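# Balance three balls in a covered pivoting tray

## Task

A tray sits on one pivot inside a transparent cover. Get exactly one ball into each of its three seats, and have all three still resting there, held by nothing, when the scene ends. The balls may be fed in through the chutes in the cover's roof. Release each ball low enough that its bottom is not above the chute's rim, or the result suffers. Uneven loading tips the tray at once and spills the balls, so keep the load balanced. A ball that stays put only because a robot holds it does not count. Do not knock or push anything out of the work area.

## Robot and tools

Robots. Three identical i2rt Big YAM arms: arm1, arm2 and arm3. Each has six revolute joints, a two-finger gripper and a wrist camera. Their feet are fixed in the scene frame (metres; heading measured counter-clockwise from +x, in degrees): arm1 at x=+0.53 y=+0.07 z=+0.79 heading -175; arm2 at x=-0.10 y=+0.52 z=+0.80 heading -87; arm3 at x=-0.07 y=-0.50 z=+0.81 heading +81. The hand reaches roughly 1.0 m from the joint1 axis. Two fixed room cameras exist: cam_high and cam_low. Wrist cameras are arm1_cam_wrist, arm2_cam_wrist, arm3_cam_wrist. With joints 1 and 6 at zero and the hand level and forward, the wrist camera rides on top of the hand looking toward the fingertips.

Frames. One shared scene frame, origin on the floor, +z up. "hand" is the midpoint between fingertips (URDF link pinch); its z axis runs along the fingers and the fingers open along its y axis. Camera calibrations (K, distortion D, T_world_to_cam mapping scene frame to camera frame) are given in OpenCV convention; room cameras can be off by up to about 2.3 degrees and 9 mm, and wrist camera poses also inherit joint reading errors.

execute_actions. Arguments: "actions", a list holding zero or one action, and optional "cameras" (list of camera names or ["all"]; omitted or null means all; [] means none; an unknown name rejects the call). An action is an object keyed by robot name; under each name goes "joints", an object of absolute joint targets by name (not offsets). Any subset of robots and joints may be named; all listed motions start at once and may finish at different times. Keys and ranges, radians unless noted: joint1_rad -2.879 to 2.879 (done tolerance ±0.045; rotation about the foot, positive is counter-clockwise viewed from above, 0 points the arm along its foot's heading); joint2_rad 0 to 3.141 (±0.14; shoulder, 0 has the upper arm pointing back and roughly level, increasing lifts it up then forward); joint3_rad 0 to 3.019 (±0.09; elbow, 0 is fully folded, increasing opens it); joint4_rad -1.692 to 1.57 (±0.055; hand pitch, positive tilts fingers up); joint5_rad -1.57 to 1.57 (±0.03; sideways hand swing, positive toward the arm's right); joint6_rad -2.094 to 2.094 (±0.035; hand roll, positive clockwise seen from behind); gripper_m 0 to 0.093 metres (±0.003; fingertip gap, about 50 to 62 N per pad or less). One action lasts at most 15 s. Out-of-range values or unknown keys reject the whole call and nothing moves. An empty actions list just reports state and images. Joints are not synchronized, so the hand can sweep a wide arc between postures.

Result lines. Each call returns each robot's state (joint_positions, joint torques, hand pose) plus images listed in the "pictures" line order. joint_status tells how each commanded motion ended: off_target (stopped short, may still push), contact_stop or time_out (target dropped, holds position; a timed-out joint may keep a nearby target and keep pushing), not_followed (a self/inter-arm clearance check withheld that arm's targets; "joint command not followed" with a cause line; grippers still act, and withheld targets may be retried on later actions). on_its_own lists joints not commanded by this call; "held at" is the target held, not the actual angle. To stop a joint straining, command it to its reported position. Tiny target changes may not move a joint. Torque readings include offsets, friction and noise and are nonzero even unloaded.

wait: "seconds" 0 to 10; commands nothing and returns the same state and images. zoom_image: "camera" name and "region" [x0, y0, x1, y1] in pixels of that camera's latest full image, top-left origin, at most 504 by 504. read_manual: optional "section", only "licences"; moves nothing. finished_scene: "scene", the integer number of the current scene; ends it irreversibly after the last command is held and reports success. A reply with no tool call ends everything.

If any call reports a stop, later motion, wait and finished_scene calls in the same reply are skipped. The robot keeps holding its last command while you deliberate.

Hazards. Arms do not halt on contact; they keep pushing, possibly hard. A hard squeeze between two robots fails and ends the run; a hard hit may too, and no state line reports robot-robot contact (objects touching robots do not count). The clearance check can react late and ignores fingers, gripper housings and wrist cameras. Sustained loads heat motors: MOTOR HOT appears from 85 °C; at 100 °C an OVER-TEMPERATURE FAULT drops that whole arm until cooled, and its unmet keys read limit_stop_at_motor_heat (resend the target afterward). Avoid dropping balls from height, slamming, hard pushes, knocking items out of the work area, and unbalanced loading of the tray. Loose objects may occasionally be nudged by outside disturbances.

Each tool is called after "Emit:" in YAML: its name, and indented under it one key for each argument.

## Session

Emit:
execute_actions:
  actions: []
  cameras: ["cam_high","cam_low"]

Emit:
zoom_image:
  camera: "cam_high"
  region: [210, 110, 462, 362]

Scene clock: 0.00 s.
Joint torques (N m, as the arm reports them, + toward a larger angle): no reading
Motor temperatures (°C, as the motors report them): arm1=[26 24 29 25 27 24] | arm2=[25 27 24 25 24 24] | arm3=[23 27 28 23 26 26]
arm1.joint_positions: joint1_rad=+0.382 joint2_rad=+0.610 joint3_rad=+1.445 joint4_rad=-1.580 joint5_rad=-0.225 joint6_rad=+0.743 gripper_m=+0.094
arm1.joint_status: not commanded
arm1.hand: x=+0.3751 y=-0.0523 z=+1.3082 quat_wxyz=(-0.312, -0.909, +0.079, +0.265) (m; scene frame)
arm2.joint_positions: joint1_rad=-0.190 joint2_rad=+0.565 joint3_rad=+1.471 joint4_rad=-1.400 joint5_rad=+0.264 joint6_rad=+0.810 gripper_m=+0.095
arm2.joint_status: not commanded
arm2.hand: x=-0.1727 y=+0.3443 z=+1.3830 quat_wxyz=(-0.414, -0.828, -0.197, +0.324) (m; scene frame)
arm3.joint_positions: joint1_rad=+0.687 joint2_rad=+0.631 joint3_rad=+1.677 joint4_rad=-1.306 joint5_rad=+0.037 joint6_rad=+0.221 gripper_m=+0.095
arm3.joint_status: not commanded
arm3.hand: x=-0.1640 y=-0.3360 z=+1.4847 quat_wxyz=(-0.262, +0.636, -0.476, -0.549) (m; scene frame)
pictures: cam_high, cam_low
Images, in order (width x height): cam_high 672x504, cam_low 672x504.

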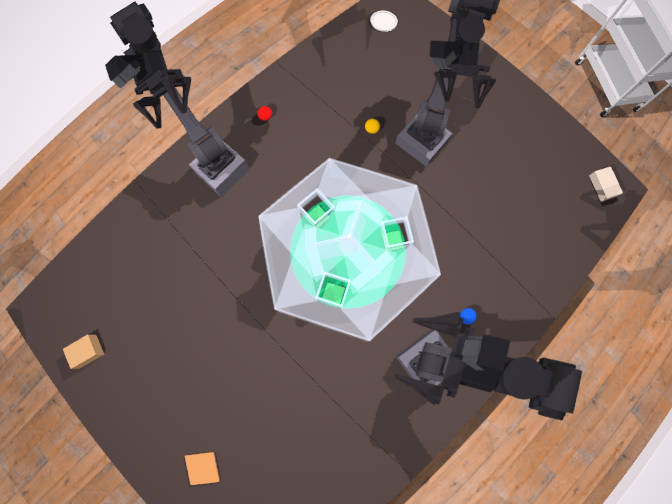

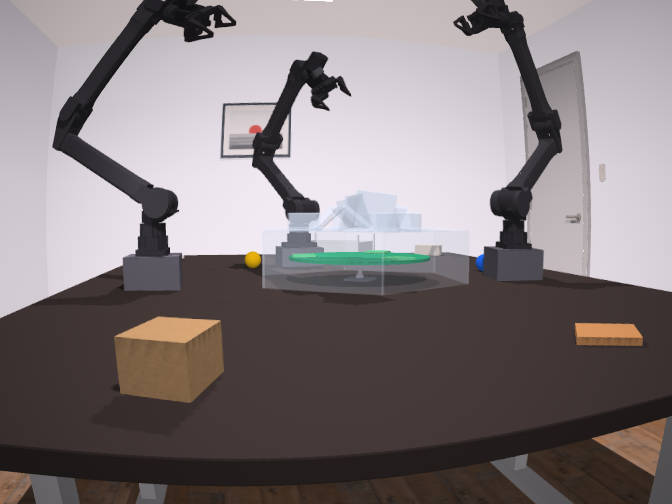

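Region (210, 110, 462, 362) of cam_high's 672x504 image, scaled by 2.000, with more detail than that image has.

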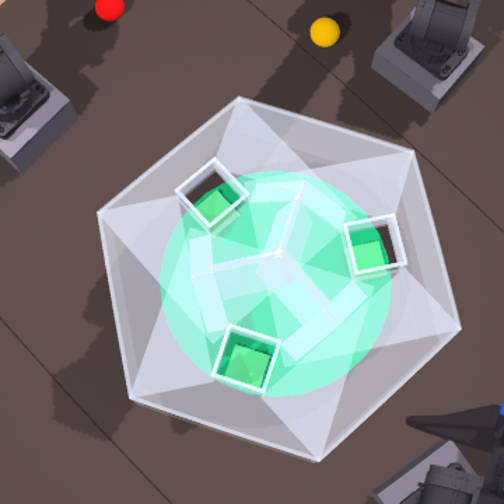

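Emit:
execute_actions:
  actions:
    - {"arm1":{"joints":{"joint1_rad":-1.09,"joint2_rad":0.8,"joint3_rad":0.8,"joint4_rad":-1.5,"joint5_rad":0,"joint6_rad":0}},"arm2":{"joints":{"joint1_rad":1.738,"joint2_rad":0.9,"joint3_rad":0.9,"joint4_rad":-1.5,"joint5_rad":0,"joint6_rad":0}},"arm3":{"joints":{"joint1_rad":-1.408,"joint2_rad":0.8,"joint3_rad":0.8,"joint4_rad":-1.5,"joint5_rad":0,"joint6_rad":0}}}
  cameras: []

Emit:
execute_actions:
  actions:
    - {"arm1":{"joints":{"joint2_rad":0.985,"joint3_rad":0.52,"joint4_rad":-1.08}},"arm2":{"joints":{"joint2_rad":1.155,"joint3_rad":0.61,"joint4_rad":-0.985}},"arm3":{"joints":{"joint2_rad":1.045,"joint3_rad":0.48,"joint4_rad":-0.99}}}
  cameras: ["arm1_cam_wrist","arm2_cam_wrist","arm3_cam_wrist"]

Scene clock: 27.77 s.
Joint torques (N m, as the arm reports them, + toward a larger angle): arm1=[ 0.28 -2.25  9.18  0.61  0.18 -0.01] | arm2=[-0.34 -4.37 10.73 -0.14  0.04 -0.16] | arm3=[-1.06 -2.32  8.91 -0.6  -0.02 -0.23]
Motor temperatures (°C, as the motors report them): arm1=[26 24 31 25 27 24] | arm2=[25 27 26 25 24 24] | arm3=[23 27 30 23 26 26]
arm1.joint_positions: joint1_rad=-1.084 joint2_rad=+0.814 joint3_rad=+0.798 joint4_rad=-1.502 joint5_rad=-0.001 joint6_rad=+0.011 gripper_m=+0.094
arm1.joint_status: all done
arm1.hand: x=+0.4120 y=+0.2381 z=+0.9866 quat_wxyz=(+0.013, -0.877, +0.481, +0.020) (m; scene frame)
arm2.joint_positions: joint1_rad=+1.735 joint2_rad=+0.908 joint3_rad=+0.893 joint4_rad=-1.492 joint5_rad=+0.001 joint6_rad=+0.015 gripper_m=+0.095
arm2.joint_status: all done
arm2.hand: x=+0.1303 y=+0.5703 z=+1.0222 quat_wxyz=(-0.030, +0.103, -0.994, +0.002) (m; scene frame)
arm3.joint_positions: joint1_rad=-1.403 joint2_rad=+0.810 joint3_rad=+0.806 joint4_rad=-1.485 joint5_rad=+0.001 joint6_rad=+0.017 gripper_m=+0.095
arm3.joint_status: all done
arm3.hand: x=+0.1414 y=-0.4977 z=+1.0175 quat_wxyz=(-0.048, -0.005, -0.999, -0.001) (m; scene frame)
pictures: none
No camera images: the call's "cameras" was empty. Leave "cameras" out to get every camera's image.

Scene clock: 28.97 s.
Joint torques (N m, as the arm reports them, + toward a larger angle): arm1=[ 0.35 -2.6   8.73  1.    0.18 -0.01] | arm2=[-0.36 -6.98 10.33  0.64  0.04 -0.16] | arm3=[-1.31 -4.35  7.86  0.45 -0.03 -0.18]
Motor temperatures (°C, as the motors report them): arm1=[26 24 31 25 27 24] | arm2=[25 27 26 25 24 24] | arm3=[23 27 30 23 26 26]
arm1.joint_positions: joint1_rad=-1.084 joint2_rad=+0.991 joint3_rad=+0.509 joint4_rad=-1.092 joint5_rad=-0.001 joint6_rad=+0.011 gripper_m=+0.094
arm1.joint_status: all done
arm1.hand: x=+0.4117 y=+0.2401 z=+0.8473 quat_wxyz=(+0.000, -0.877, +0.481, -0.005) (m; scene frame)
arm2.joint_positions: joint1_rad=+1.735 joint2_rad=+1.170 joint3_rad=+0.590 joint4_rad=-0.996 joint5_rad=+0.001 joint6_rad=+0.015 gripper_m=+0.095
arm2.joint_status: all done
arm2.hand: x=+0.1441 y=+0.5716 z=+0.8528 quat_wxyz=(+0.004, +0.103, -0.995, +0.006) (m; scene frame)
arm3.joint_positions: joint1_rad=-1.403 joint2_rad=+1.056 joint3_rad=+0.480 joint4_rad=-1.007 joint5_rad=+0.001 joint6_rad=+0.017 gripper_m=+0.095
arm3.joint_status: all done
arm3.hand: x=+0.1436 y=-0.4973 z=+0.8520 quat_wxyz=(-0.001, -0.005, -1.000, -0.001) (m; scene frame)
pictures: arm1_cam_wrist, arm2_cam_wrist, arm3_cam_wrist
camera_calibration (this result's frames):
arm1_cam_wrist: T_world_to_cam=[[0.84771, 0.530431, -0.00547766, -0.4693], [0.428729, -0.679021, 0.59592, -0.510997], [0.312375, -0.507516, -0.803025, 0.794718], [0, 0, 0, 1]] pos_world=[0.36866, 0.305285, 0.940121]
arm2_cam_wrist: T_world_to_cam=[[0.209652, -0.977695, -0.0125893, 0.544705], [-0.784896, -0.17596, 0.594118, -0.286698], [-0.583082, -0.114677, -0.804279, 0.954947], [0, 0, 0, 1]] pos_world=[0.217585, 0.591619, 0.945234]
arm3_cam_wrist: T_world_to_cam=[[0.000601417, -0.999973, -0.00729142, -0.484022], [-0.811146, -0.00475216, 0.584824, -0.37913], [-0.584843, 0.00556269, -0.811128, 0.899174], [0, 0, 0, 1]] pos_world=[0.218636, -0.490812, 0.94754]
Images, in order (width x height): arm1_cam_wrist 672x504, arm2_cam_wrist 672x504, arm3_cam_wrist 672x504.

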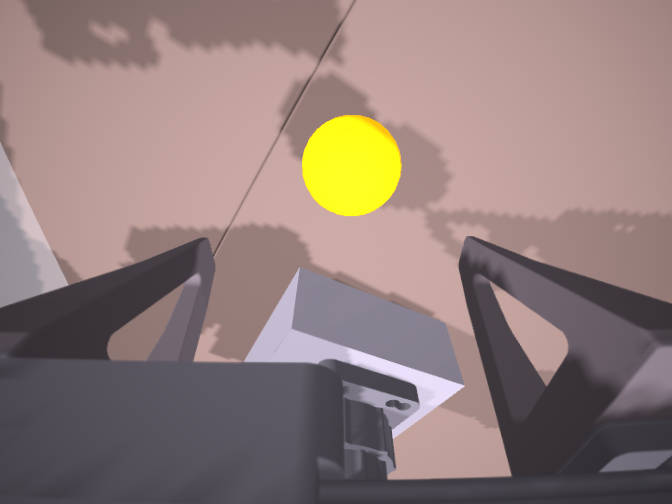

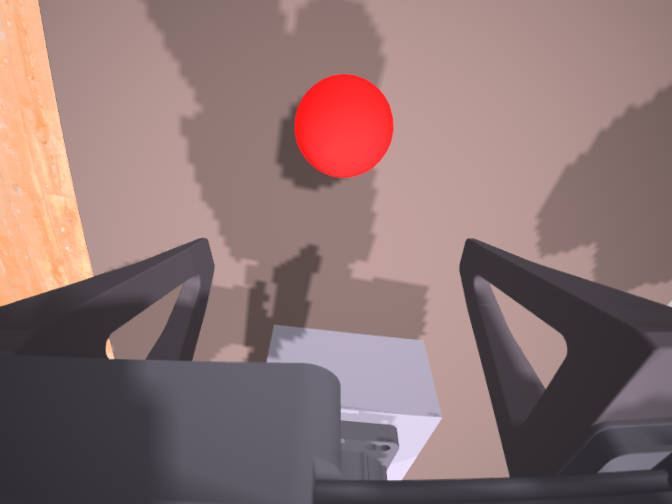

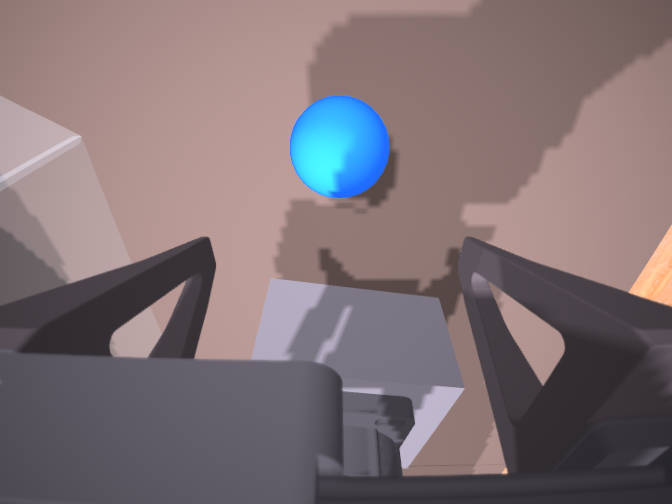

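Emit:
execute_actions:
  actions:
    - {"arm1":{"joints":{"joint1_rad":-1.13,"joint2_rad":1.28,"joint3_rad":0.358,"joint4_rad":-0.62}},"arm2":{"joints":{"joint1_rad":1.715,"joint2_rad":1.505,"joint3_rad":0.526,"joint4_rad":-0.547}},"arm3":{"joints":{"joint2_rad":1.4,"joint3_rad":0.34,"joint4_rad":-0.46}}}
  cameras: ["arm1_cam_wrist","arm2_cam_wrist","arm3_cam_wrist"]

Scene clock: 38.37 s.
Joint torques (N m, as the arm reports them, + toward a larger angle): arm1=[ 0.14 -2.87  6.24  1.06  0.18 -0.01] | arm2=[-1.25 -8.15  6.51  0.75  0.04 -0.16] | arm3=[-1.69 -4.4   4.87  0.72  0.01 -0.16]
Motor temperatures (°C, as the motors report them): arm1=[26 24 31 25 27 24] | arm2=[25 27 27 25 24 24] | arm3=[23 27 31 23 26 26]
arm1.joint_positions: joint1_rad=-1.123 joint2_rad=+1.272 joint3_rad=+0.345 joint4_rad=-0.633 joint5_rad=-0.001 joint6_rad=+0.010 gripper_m=+0.094
arm1.joint_status: all done
arm1.hand: x=+0.4201 y=+0.2430 z=+0.7468 quat_wxyz=(+0.004, -0.867, +0.498, +0.002) (m; scene frame)
arm2.joint_positions: joint1_rad=+1.723 joint2_rad=+1.506 joint3_rad=+0.519 joint4_rad=-0.559 joint5_rad=+0.001 joint6_rad=+0.015 gripper_m=+0.095
arm2.joint_status: all done
arm2.hand: x=+0.1711 y=+0.5733 z=+0.7506 quat_wxyz=(-0.011, +0.097, -0.995, +0.004) (m; scene frame)
arm3.joint_positions: joint1_rad=-1.403 joint2_rad=+1.400 joint3_rad=+0.338 joint4_rad=-0.477 joint5_rad=+0.001 joint6_rad=+0.017 gripper_m=+0.095
arm3.joint_status: all done
arm3.hand: x=+0.1515 y=-0.4970 z=+0.7484 quat_wxyz=(-0.023, -0.005, -1.000, -0.001) (m; scene frame)
pictures: arm1_cam_wrist, arm2_cam_wrist, arm3_cam_wrist
camera_calibration (this result's frames):
arm1_cam_wrist: T_world_to_cam=[[0.867238, 0.497863, -0.00557334, -0.47869], [0.406958, -0.702351, 0.584027, -0.429065], [0.286851, -0.508758, -0.811715, 0.730346], [0, 0, 0, 1]] pos_world=[0.380249, 0.308537, 0.84075]
arm2_cam_wrist: T_world_to_cam=[[0.198762, -0.979964, -0.0128321, 0.54269], [-0.80452, -0.170627, 0.568889, -0.185235], [-0.55968, -0.10275, -0.822314, 0.891403], [0, 0, 0, 1]] pos_world=[0.242009, 0.591802, 0.845356]
arm3_cam_wrist: T_world_to_cam=[[0.000827166, -0.999971, -0.00753612, -0.484351], [-0.835804, -0.00482887, 0.549006, -0.281632], [-0.549027, 0.00584461, -0.835784, 0.832958], [0, 0, 0, 1]] pos_world=[0.222328, -0.490566, 0.847141]
Images, in order (width x height): arm1_cam_wrist 672x504, arm2_cam_wrist 672x504, arm3_cam_wrist 672x504.

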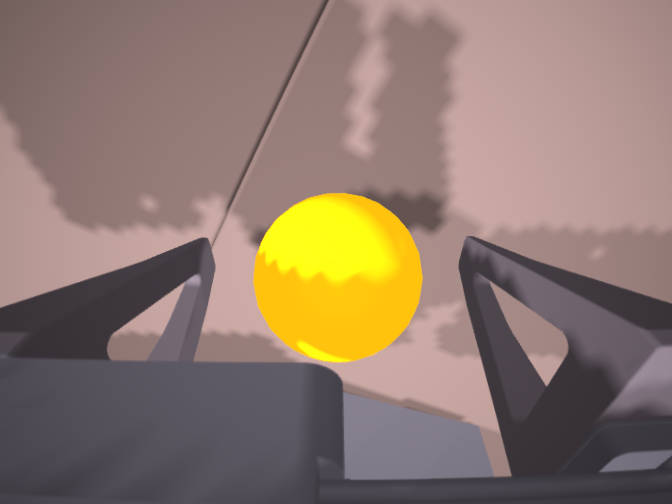

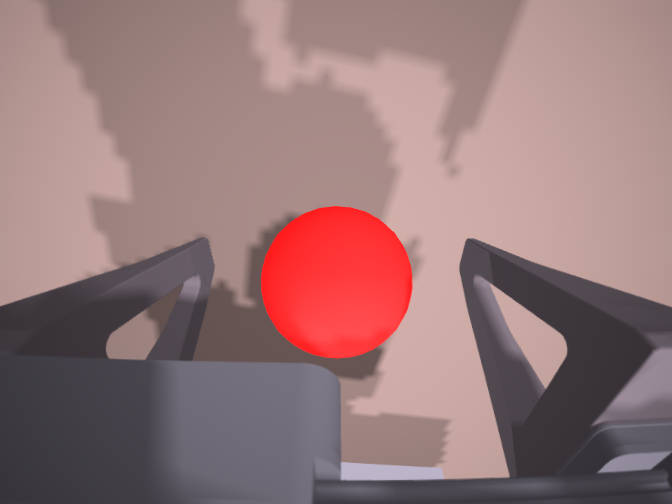

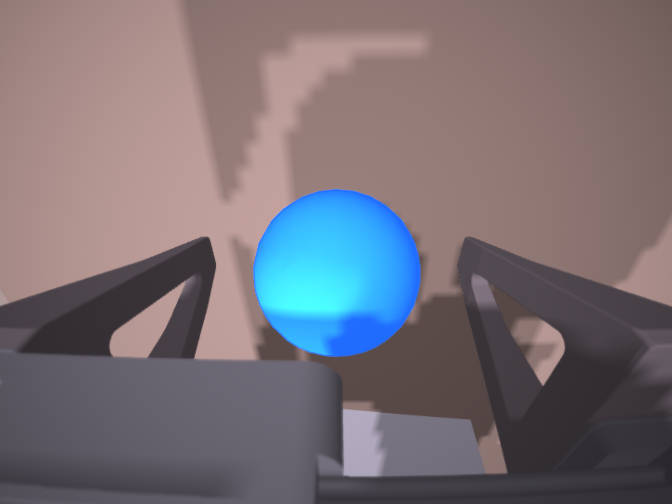

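Emit:
execute_actions:
  actions:
    - {"arm1":{"joints":{"joint4_rad":-0.66}},"arm2":{"joints":{"joint3_rad":0.495}}}
  cameras: []

Emit:
execute_actions:
  actions:
    - {"arm1":{"joints":{"gripper_m":0.04}},"arm2":{"joints":{"gripper_m":0.04}},"arm3":{"joints":{"gripper_m":0.04}}}
  cameras: ["arm1_cam_wrist","arm2_cam_wrist","arm3_cam_wrist"]

Scene clock: 51.50 s.
Joint torques (N m, as the arm reports them, + toward a larger angle): arm1=[ 0.12 -2.9   6.23 -0.05  0.18 -0.01] | arm2=[-1.22 -7.9   6.22  0.55  0.04 -0.16] | arm3=[-1.19 -4.44  4.82  0.55 -0.05 -0.15]
Motor temperatures (°C, as the motors report them): arm1=[26 24 31 25 27 24] | arm2=[25 27 26 25 24 24] | arm3=[23 27 30 23 26 26]
arm1.joint_positions: joint1_rad=-1.123 joint2_rad=+1.272 joint3_rad=+0.345 joint4_rad=-0.649 joint5_rad=-0.001 joint6_rad=+0.010 gripper_m=+0.094
arm1.joint_status: all done
arm1.hand: x=+0.4221 y=+0.2395 z=+0.7468 quat_wxyz=(+0.000, -0.867, +0.498, -0.006) (m; scene frame)
arm2.joint_positions: joint1_rad=+1.723 joint2_rad=+1.506 joint3_rad=+0.490 joint4_rad=-0.556 joint5_rad=+0.001 joint6_rad=+0.015 gripper_m=+0.095
arm2.joint_status: all done
arm2.hand: x=+0.1557 y=+0.5699 z=+0.7446 quat_wxyz=(+0.002, +0.097, -0.995, +0.006) (m; scene frame)
arm3.joint_positions: joint1_rad=-1.403 joint2_rad=+1.400 joint3_rad=+0.338 joint4_rad=-0.477 joint5_rad=+0.001 joint6_rad=+0.017 gripper_m=+0.095
arm3.joint_status: not commanded
arm3.hand: x=+0.1515 y=-0.4970 z=+0.7484 quat_wxyz=(-0.023, -0.005, -1.000, -0.001) (m; scene frame)
pictures: none
No camera images: the call's "cameras" was empty. Leave "cameras" out to get every camera's image.

Scene clock: 52.10 s.
Joint torques (N m, as the arm reports them, + toward a larger angle): arm1=[ 0.12 -2.88  6.18 -0.03  0.17  0.  ] | arm2=[-1.23 -8.14  6.09  0.53  0.04 -0.16] | arm3=[-1.78 -4.64  4.88  0.59 -0.05 -0.14]
Motor temperatures (°C, as the motors report them): arm1=[26 24 31 25 27 24] | arm2=[25 27 26 25 24 24] | arm3=[23 27 30 23 26 26]
arm1.joint_positions: joint1_rad=-1.123 joint2_rad=+1.272 joint3_rad=+0.345 joint4_rad=-0.649 joint5_rad=-0.001 joint6_rad=+0.010 gripper_m=+0.055
arm1.joint_status: gripper_m off_target (ended at +0.055, target +0.040)
arm1.hand: x=+0.4222 y=+0.2395 z=+0.7468 quat_wxyz=(+0.000, -0.867, +0.497, -0.006) (m; scene frame)
arm2.joint_positions: joint1_rad=+1.723 joint2_rad=+1.506 joint3_rad=+0.490 joint4_rad=-0.556 joint5_rad=+0.001 joint6_rad=+0.014 gripper_m=+0.056
arm2.joint_status: gripper_m off_target (ended at +0.056, target +0.040)
arm2.hand: x=+0.1557 y=+0.5699 z=+0.7446 quat_wxyz=(+0.002, +0.097, -0.995, +0.006) (m; scene frame)
arm3.joint_positions: joint1_rad=-1.403 joint2_rad=+1.400 joint3_rad=+0.338 joint4_rad=-0.477 joint5_rad=+0.001 joint6_rad=+0.016 gripper_m=+0.056
arm3.joint_status: gripper_m off_target (ended at +0.056, target +0.040)
arm3.hand: x=+0.1516 y=-0.4970 z=+0.7484 quat_wxyz=(-0.023, -0.005, -1.000, -0.001) (m; scene frame)
pictures: arm1_cam_wrist, arm2_cam_wrist, arm3_cam_wrist
camera_calibration (this result's frames):
arm1_cam_wrist: T_world_to_cam=[[0.867146, 0.49803, -0.00489079, -0.479341], [0.401867, -0.693844, 0.597565, -0.442419], [0.294212, -0.520141, -0.801806, 0.720164], [0, 0, 0, 1]] pos_world=[0.381572, 0.306344, 0.839461]
arm2_cam_wrist: T_world_to_cam=[[0.198561, -0.980008, -0.0125888, 0.542285], [-0.789793, -0.167601, 0.590031, -0.214534], [-0.580345, -0.107215, -0.807282, 0.872114], [0, 0, 0, 1]] pos_world=[0.229012, 0.588991, 0.837451]
arm3_cam_wrist: T_world_to_cam=[[0.00121026, -0.999971, -0.0075207, -0.48442], [-0.836012, -0.00513845, 0.548687, -0.281439], [-0.54871, 0.00562335, -0.835994, 0.833012], [0, 0, 0, 1]] pos_world=[0.222381, -0.490537, 0.847172]
Images, in order (width x height): arm1_cam_wrist 672x504, arm2_cam_wrist 672x504, arm3_cam_wrist 672x504.

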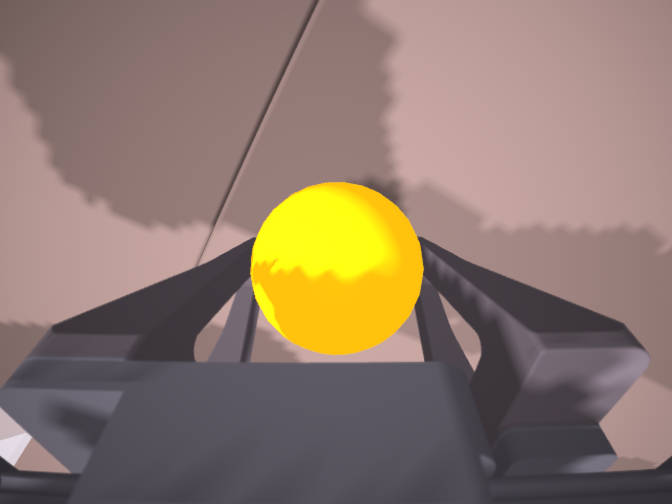

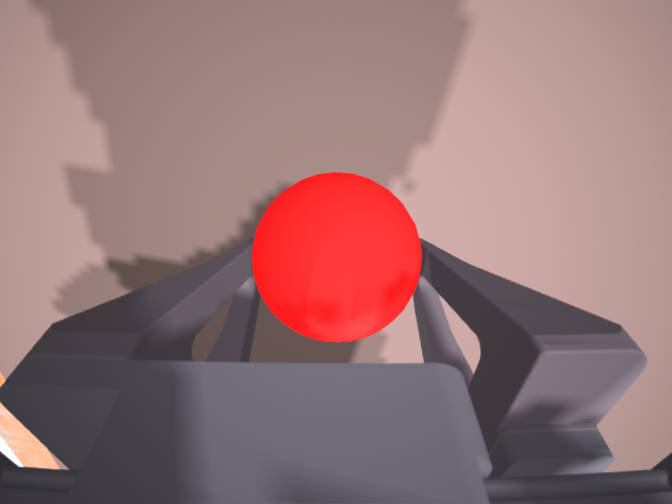

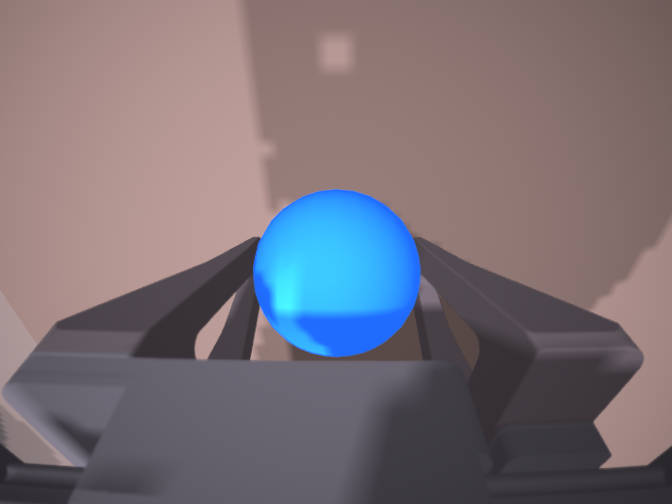

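Emit:
execute_actions:
  actions:
    - {"arm1":{"joints":{"joint2_rad":0.85,"joint3_rad":0.87,"joint4_rad":-1.4}},"arm2":{"joints":{"joint2_rad":0.9,"joint3_rad":0.92,"joint4_rad":-1.4}},"arm3":{"joints":{"joint2_rad":0.85,"joint3_rad":0.88,"joint4_rad":-1.4}}}
  cameras: []

Emit:
execute_actions:
  actions:
    - {"arm1":{"joints":{"joint1_rad":0.365}},"arm2":{"joints":{"joint1_rad":0.235}},"arm3":{"joints":{"joint1_rad":0.343}}}
  cameras: []

Emit:
execute_actions:
  actions:
    - {"arm1":{"joints":{"joint2_rad":1.49,"joint3_rad":1.305,"joint4_rad":-1.36}},"arm2":{"joints":{"joint2_rad":1.45,"joint3_rad":1.27,"joint4_rad":-1.33}},"arm3":{"joints":{"joint2_rad":1.38,"joint3_rad":1.18,"joint4_rad":-1.295}}}

Scene clock: 60.53 s.
Joint torques (N m, as the arm reports them, + toward a larger angle): arm1=[ 0.06 -0.96 11.92  0.36  0.17  0.  ] | arm2=[-1.21 -3.76 12.39  0.2   0.04 -0.16] | arm3=[-1.71 -1.99 13.63 -0.38 -0.04 -0.19]
Motor temperatures (°C, as the motors report them): arm1=[26 24 31 25 27 24] | arm2=[25 27 26 25 24 24] | arm3=[23 27 30 23 26 26]
arm1.joint_positions: joint1_rad=-1.123 joint2_rad=+0.840 joint3_rad=+0.836 joint4_rad=-1.390 joint5_rad=-0.001 joint6_rad=+0.010 gripper_m=+0.055
arm1.joint_status: all done
arm1.hand: x=+0.3989 y=+0.2755 z=+1.0001 quat_wxyz=(+0.045, -0.864, +0.495, +0.074) (m; scene frame)
arm2.joint_positions: joint1_rad=+1.723 joint2_rad=+0.897 joint3_rad=+0.897 joint4_rad=-1.394 joint5_rad=+0.001 joint6_rad=+0.014 gripper_m=+0.056
arm2.joint_status: all done
arm2.hand: x=+0.1541 y=+0.5725 z=+1.0289 quat_wxyz=(-0.086, +0.097, -0.992, -0.004) (m; scene frame)
arm3.joint_positions: joint1_rad=-1.403 joint2_rad=+0.851 joint3_rad=+0.836 joint4_rad=-1.387 joint5_rad=+0.001 joint6_rad=+0.016 gripper_m=+0.056
arm3.joint_status: all done
arm3.hand: x=+0.1759 y=-0.4975 z=+1.0249 quat_wxyz=(-0.091, -0.005, -0.996, -0.002) (m; scene frame)
pictures: none
No camera images: the call's "cameras" was empty. Leave "cameras" out to get every camera's image.

Scene clock: 62.40 s.
Joint torques (N m, as the arm reports them, + toward a larger angle): arm1=[ 1.05 -0.83 11.86  0.37  0.14  0.  ] | arm2=[-0.79 -3.72 12.4   0.22  0.07 -0.15] | arm3=[-0.8  -2.73 13.45 -0.5   0.05 -0.14]
Motor temperatures (°C, as the motors report them): arm1=[26 24 31 25 27 24] | arm2=[25 27 26 25 24 24] | arm3=[23 27 31 23 26 26]
arm1.joint_positions: joint1_rad=+0.360 joint2_rad=+0.841 joint3_rad=+0.836 joint4_rad=-1.390 joint5_rad=+0.000 joint6_rad=+0.009 gripper_m=+0.055
arm1.joint_status: all done
arm1.hand: x=+0.3037 y=-0.0410 z=+0.9992 quat_wxyz=(-0.021, -0.972, -0.218, +0.082) (m; scene frame)
arm2.joint_positions: joint1_rad=+0.238 joint2_rad=+0.900 joint3_rad=+0.897 joint4_rad=-1.394 joint5_rad=+0.000 joint6_rad=+0.013 gripper_m=+0.056
arm2.joint_status: all done
arm2.hand: x=-0.0277 y=+0.2655 z=+1.0319 quat_wxyz=(-0.072, -0.598, -0.796, +0.056) (m; scene frame)
arm3.joint_positions: joint1_rad=+0.339 joint2_rad=+0.851 joint3_rad=+0.836 joint4_rad=-1.387 joint5_rad=-0.001 joint6_rad=+0.015 gripper_m=+0.056
arm3.joint_status: all done
arm3.hand: x=-0.1138 y=-0.2558 z=+1.0214 quat_wxyz=(-0.058, +0.760, -0.645, -0.061) (m; scene frame)
pictures: none
No camera images: the call's "cameras" was empty. Leave "cameras" out to get every camera's image.

Scene clock: 63.87 s.
Joint torques (N m, as the arm reports them, + toward a larger angle): arm1=[  1.1  -13.36  12.04   0.5    0.14   0.01] | arm2=[ -0.86 -13.48  14.15   0.24   0.07  -0.14] | arm3=[ -1.54 -10.56  13.11  -0.15   0.05  -0.13]
Motor temperatures (°C, as the motors report them): arm1=[26 24 32 25 27 24] | arm2=[25 27 27 25 24 24] | arm3=[23 28 31 23 26 26]
arm1.joint_positions: joint1_rad=+0.360 joint2_rad=+1.501 joint3_rad=+1.259 joint4_rad=-1.363 joint5_rad=+0.000 joint6_rad=+0.009 gripper_m=+0.055
arm1.joint_status: all done
arm1.hand: x=+0.1413 y=-0.1198 z=+0.9597 quat_wxyz=(+0.003, -0.975, -0.219, -0.020) (m; scene frame)
arm2.joint_positions: joint1_rad=+0.238 joint2_rad=+1.475 joint3_rad=+1.220 joint4_rad=-1.332 joint5_rad=+0.000 joint6_rad=+0.013 gripper_m=+0.056
arm2.joint_status: all done
arm2.hand: x=+0.0171 y=+0.1170 z=+0.9792 quat_wxyz=(+0.005, -0.601, -0.799, +0.000) (m; scene frame)
arm3.joint_positions: joint1_rad=+0.339 joint2_rad=+1.404 joint3_rad=+1.132 joint4_rad=-1.301 joint5_rad=-0.001 joint6_rad=+0.015 gripper_m=+0.056
arm3.joint_status: all done
arm3.hand: x=-0.1390 y=-0.1112 z=+0.9761 quat_wxyz=(-0.004, +0.762, -0.647, +0.005) (m; scene frame)
pictures: arm1_cam_wrist, arm2_cam_wrist, arm3_cam_wrist, cam_high, cam_low
camera_calibration (this result's frames):
arm1_cam_wrist: T_world_to_cam=[[-0.419891, 0.907466, -0.0140506, 0.183954], [0.707125, 0.336819, 0.621713, -0.648868], [0.568916, 0.251116, -0.783119, 0.82231], [0, 0, 0, 1]] pos_world=[0.068247, -0.154877, 1.04996]
arm2_cam_wrist: T_world_to_cam=[[-0.959037, -0.282705, -0.018065, 0.0724507], [-0.238162, 0.770118, 0.591774, -0.659208], [-0.153385, 0.571836, -0.805901, 0.844322], [0, 0, 0, 1]] pos_world=[0.0419909, 0.0453368, 1.07185]
arm3_cam_wrist: T_world_to_cam=[[0.985029, 0.172236, 0.00719586, 0.156238], [0.135039, -0.7969, 0.588824, -0.639493], [0.107151, -0.579038, -0.808229, 0.860753], [0, 0, 0, 1]] pos_world=[-0.159773, -0.0381135, 1.07111]
Images, in order (width x height): arm1_cam_wrist 672x504, arm2_cam_wrist 672x504, arm3_cam_wrist 672x504, cam_high 672x504, cam_low 672x504.

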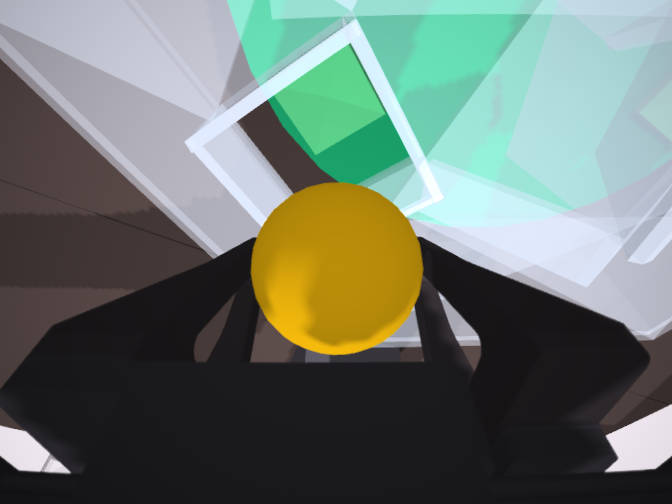

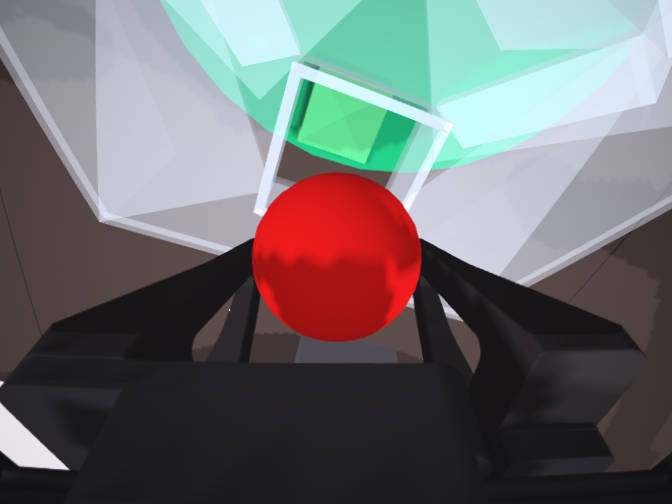

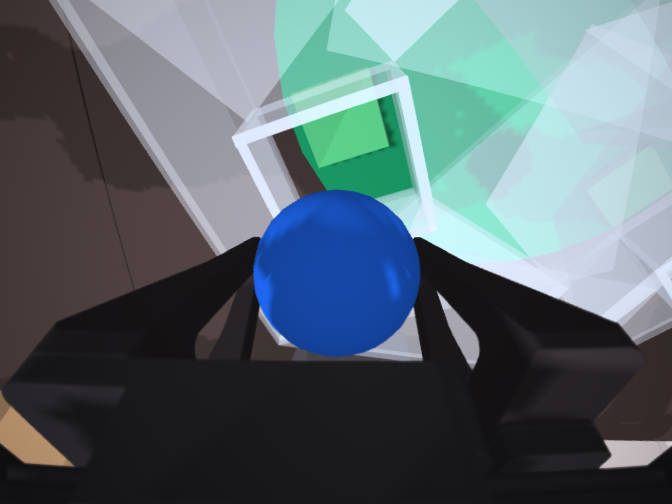

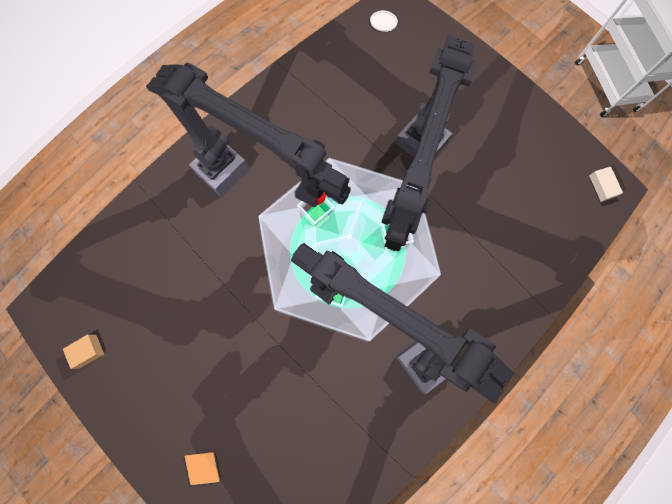

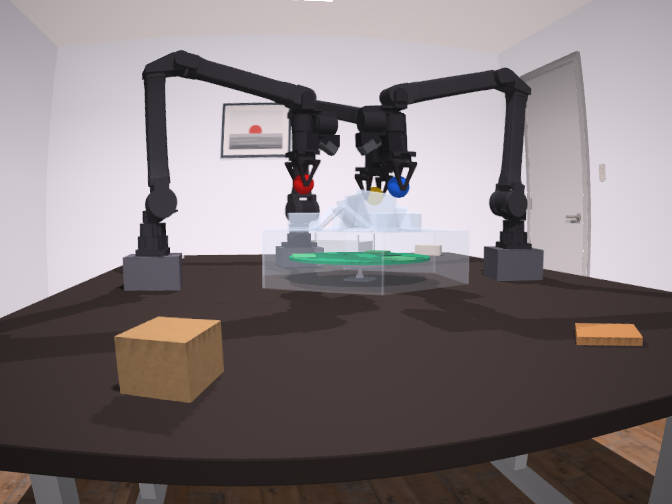

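Emit:
execute_actions:
  actions:
    - {"arm1":{"joints":{"joint1_rad":0.376,"joint2_rad":1.53,"joint3_rad":1.195,"joint4_rad":-1.2}},"arm2":{"joints":{"joint1_rad":0.209,"joint2_rad":1.518,"joint3_rad":1.132,"joint4_rad":-1.156}},"arm3":{"joints":{"joint1_rad":0.318,"joint2_rad":1.43,"joint3_rad":1.022,"joint4_rad":-1.146}}}

Emit:
zoom_image:
  camera: "cam_low"
  region: [270, 150, 450, 270]

Scene clock: 73.97 s.
Joint torques (N m, as the arm reports them, + toward a larger angle): arm1=[  1.47 -11.62   9.28   1.05   0.15   0.  ] | arm2=[ -0.89 -13.29  11.38   0.59   0.07  -0.15] | arm3=[-2.03 -9.85  8.82  0.57  0.01 -0.17]
Motor temperatures (°C, as the motors report them): arm1=[26 24 33 25 26 24] | arm2=[25 27 28 25 24 24] | arm3=[23 28 33 23 26 26]
arm1.joint_positions: joint1_rad=+0.366 joint2_rad=+1.520 joint3_rad=+1.184 joint4_rad=-1.212 joint5_rad=+0.000 joint6_rad=+0.009 gripper_m=+0.055
arm1.joint_status: all done
arm1.hand: x=+0.1330 y=-0.1271 z=+0.9241 quat_wxyz=(-0.004, -0.975, -0.222, +0.007) (m; scene frame)
arm2.joint_positions: joint1_rad=+0.213 joint2_rad=+1.536 joint3_rad=+1.108 joint4_rad=-1.167 joint5_rad=+0.000 joint6_rad=+0.013 gripper_m=+0.056
arm2.joint_status: all done
arm2.hand: x=+0.0069 y=+0.1142 z=+0.9145 quat_wxyz=(+0.007, -0.610, -0.792, -0.002) (m; scene frame)
arm3.joint_positions: joint1_rad=+0.326 joint2_rad=+1.443 joint3_rad=+1.017 joint4_rad=-1.161 joint5_rad=-0.001 joint6_rad=+0.015 gripper_m=+0.056
arm3.joint_status: all done
arm3.hand: x=-0.1317 y=-0.1188 z=+0.9205 quat_wxyz=(+0.000, +0.758, -0.653, +0.011) (m; scene frame)
pictures: arm1_cam_wrist, arm2_cam_wrist, arm3_cam_wrist, cam_high, cam_low
camera_calibration (this result's frames):
arm1_cam_wrist: T_world_to_cam=[[-0.426303, 0.904455, -0.0150549, 0.188005], [0.735164, 0.356111, 0.576818, -0.578142], [0.527067, 0.234831, -0.816734, 0.835514], [0, 0, 0, 1]] pos_world=[0.0648043, -0.160364, 1.01871]
arm2_cam_wrist: T_world_to_cam=[[-0.965692, -0.259049, -0.0182389, 0.0582495], [-0.218266, 0.771591, 0.597501, -0.626702], [-0.140709, 0.580983, -0.801661, 0.787301], [0, 0, 0, 1]] pos_world=[0.0302439, 0.0412385, 1.00667]
arm3_cam_wrist: T_world_to_cam=[[0.987256, 0.158972, 0.00725686, 0.149341], [0.122878, -0.790491, 0.600021, -0.624986], [0.101123, -0.591483, -0.799951, 0.80071], [0, 0, 0, 1]] pos_world=[-0.151611, -0.0441802, 1.01445]
Images, in order (width x height): arm1_cam_wrist 672x504, arm2_cam_wrist 672x504, arm3_cam_wrist 672x504, cam_high 672x504, cam_low 672x504.

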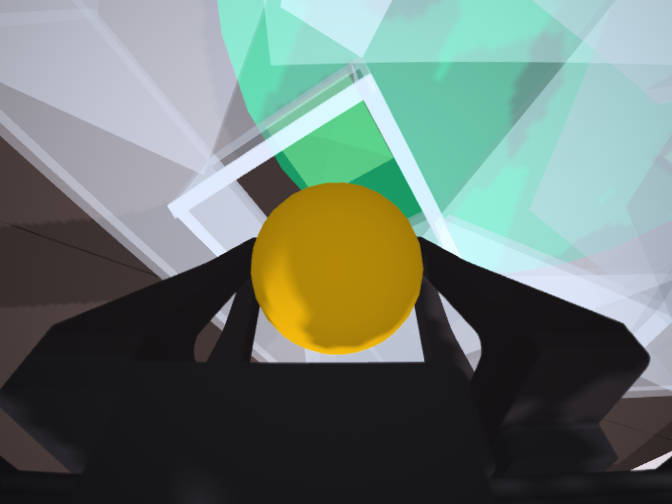

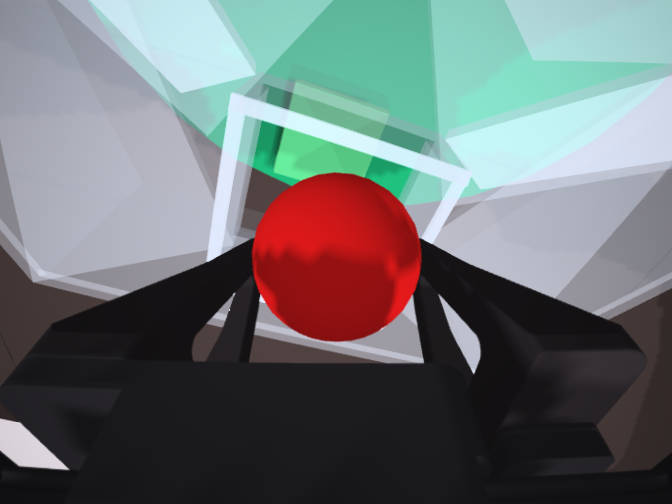

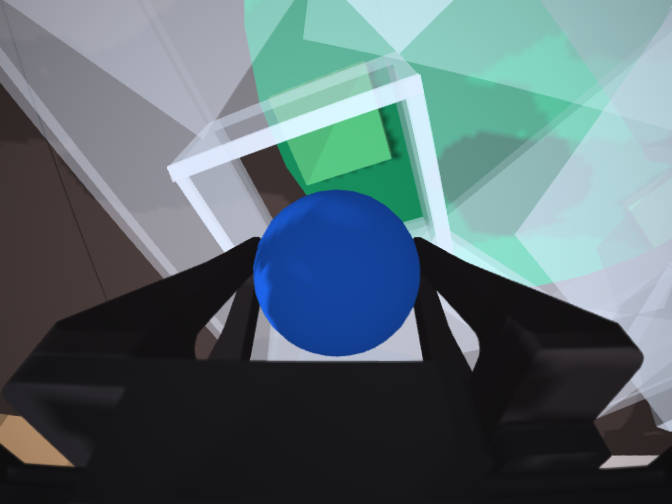

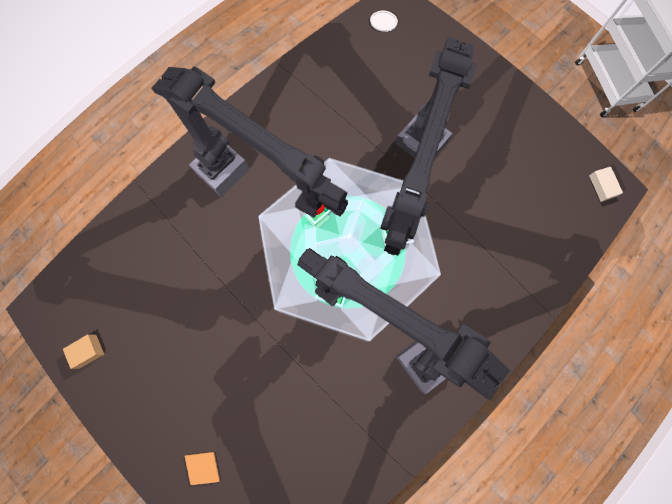

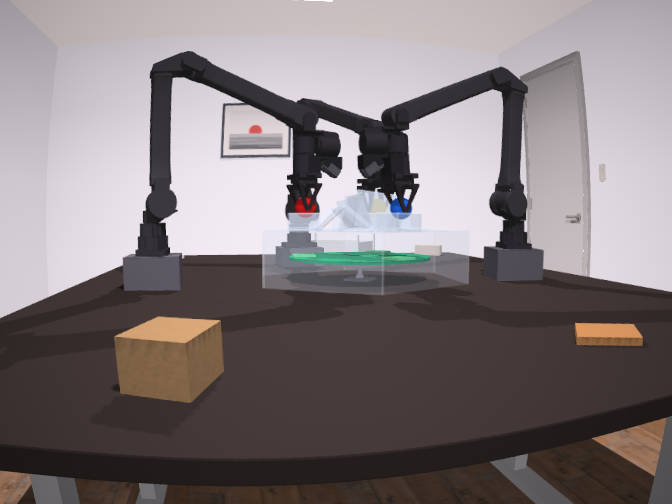

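Region (270, 150, 450, 270) of cam_low's 672x504 image, scaled by 2.800, with more detail than that image has.

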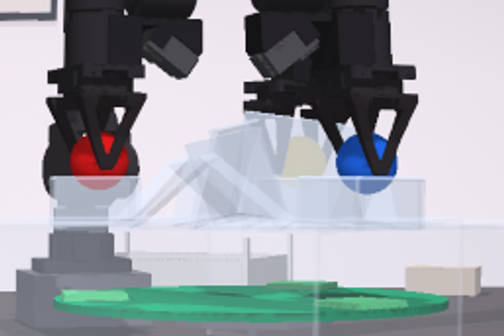

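Emit:
execute_actions:
  actions:
    - {"arm1":{"joints":{"joint3_rad":1.165}},"arm3":{"joints":{"joint4_rad":-1.13}}}
  cameras: ["arm1_cam_wrist","arm3_cam_wrist","cam_low"]

Emit:
zoom_image:
  camera: "cam_low"
  region: [270, 150, 450, 270]

Scene clock: 78.57 s.
Joint torques (N m, as the arm reports them, + toward a larger angle): arm1=[  1.39 -11.34   8.87   0.88   0.15   0.  ] | arm2=[ -0.92 -13.31  11.37   0.6    0.07  -0.14] | arm3=[ -1.77 -10.35   8.8    0.29   0.09  -0.09]
Motor temperatures (°C, as the motors report them): arm1=[26 24 33 25 26 24] | arm2=[25 27 28 25 24 24] | arm3=[23 28 33 23 26 26]
arm1.joint_positions: joint1_rad=+0.366 joint2_rad=+1.520 joint3_rad=+1.157 joint4_rad=-1.210 joint5_rad=+0.000 joint6_rad=+0.009 gripper_m=+0.055
arm1.joint_status: all done
arm1.hand: x=+0.1415 y=-0.1230 z=+0.9145 quat_wxyz=(-0.001, -0.975, -0.222, -0.005) (m; scene frame)
arm2.joint_positions: joint1_rad=+0.213 joint2_rad=+1.536 joint3_rad=+1.108 joint4_rad=-1.167 joint5_rad=+0.000 joint6_rad=+0.013 gripper_m=+0.056
arm2.joint_status: not commanded
arm2.hand: x=+0.0069 y=+0.1142 z=+0.9145 quat_wxyz=(+0.007, -0.610, -0.792, -0.002) (m; scene frame)
arm3.joint_positions: joint1_rad=+0.326 joint2_rad=+1.443 joint3_rad=+1.017 joint4_rad=-1.146 joint5_rad=-0.001 joint6_rad=+0.015 gripper_m=+0.056
arm3.joint_status: all done
arm3.hand: x=-0.1323 y=-0.1151 z=+0.9204 quat_wxyz=(-0.005, +0.758, -0.653, +0.005) (m; scene frame)
pictures: arm1_cam_wrist, arm3_cam_wrist, cam_low
camera_calibration (this result's frames):
arm1_cam_wrist: T_world_to_cam=[[-0.426067, 0.904573, -0.014647, 0.187347], [0.722482, 0.349955, 0.596281, -0.597116], [0.544505, 0.243474, -0.802642, 0.807943], [0, 0, 0, 1]] pos_world=[0.071299, -0.157218, 1.00728]
arm3_cam_wrist: T_world_to_cam=[[0.98724, 0.159077, 0.00719144, 0.149427], [0.124529, -0.799404, 0.587746, -0.611471], [0.0992457, -0.579351, -0.809013, 0.81242], [0, 0, 0, 1]] pos_world=[-0.152004, -0.0419065, 1.01557]
Images, in order (width x height): arm1_cam_wrist 672x504, arm3_cam_wrist 672x504, cam_low 672x504.

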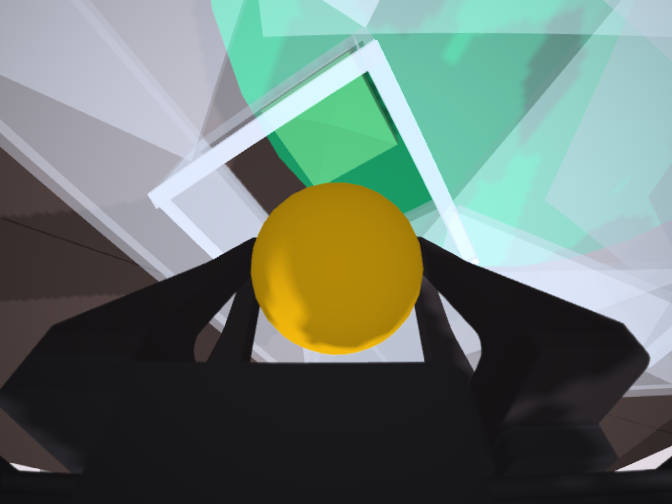

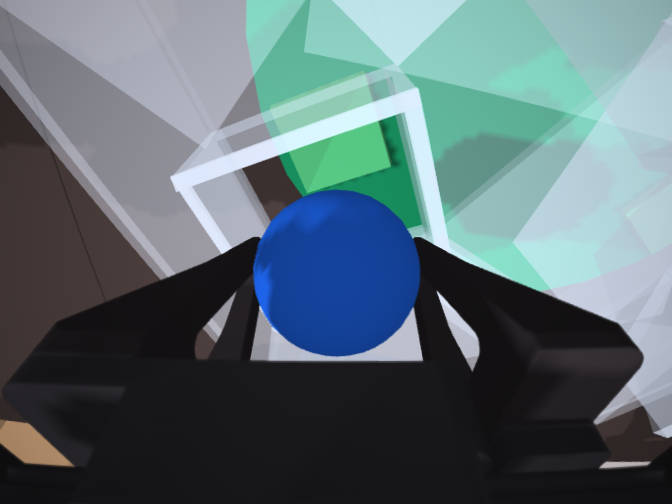

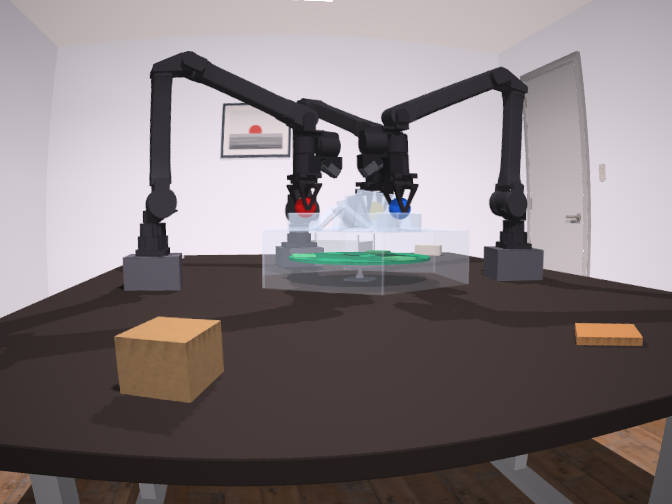

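Region (270, 150, 450, 270) of cam_low's 672x504 image, scaled by 2.800, with more detail than that image has.

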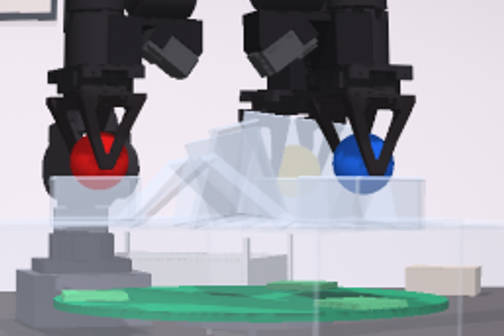

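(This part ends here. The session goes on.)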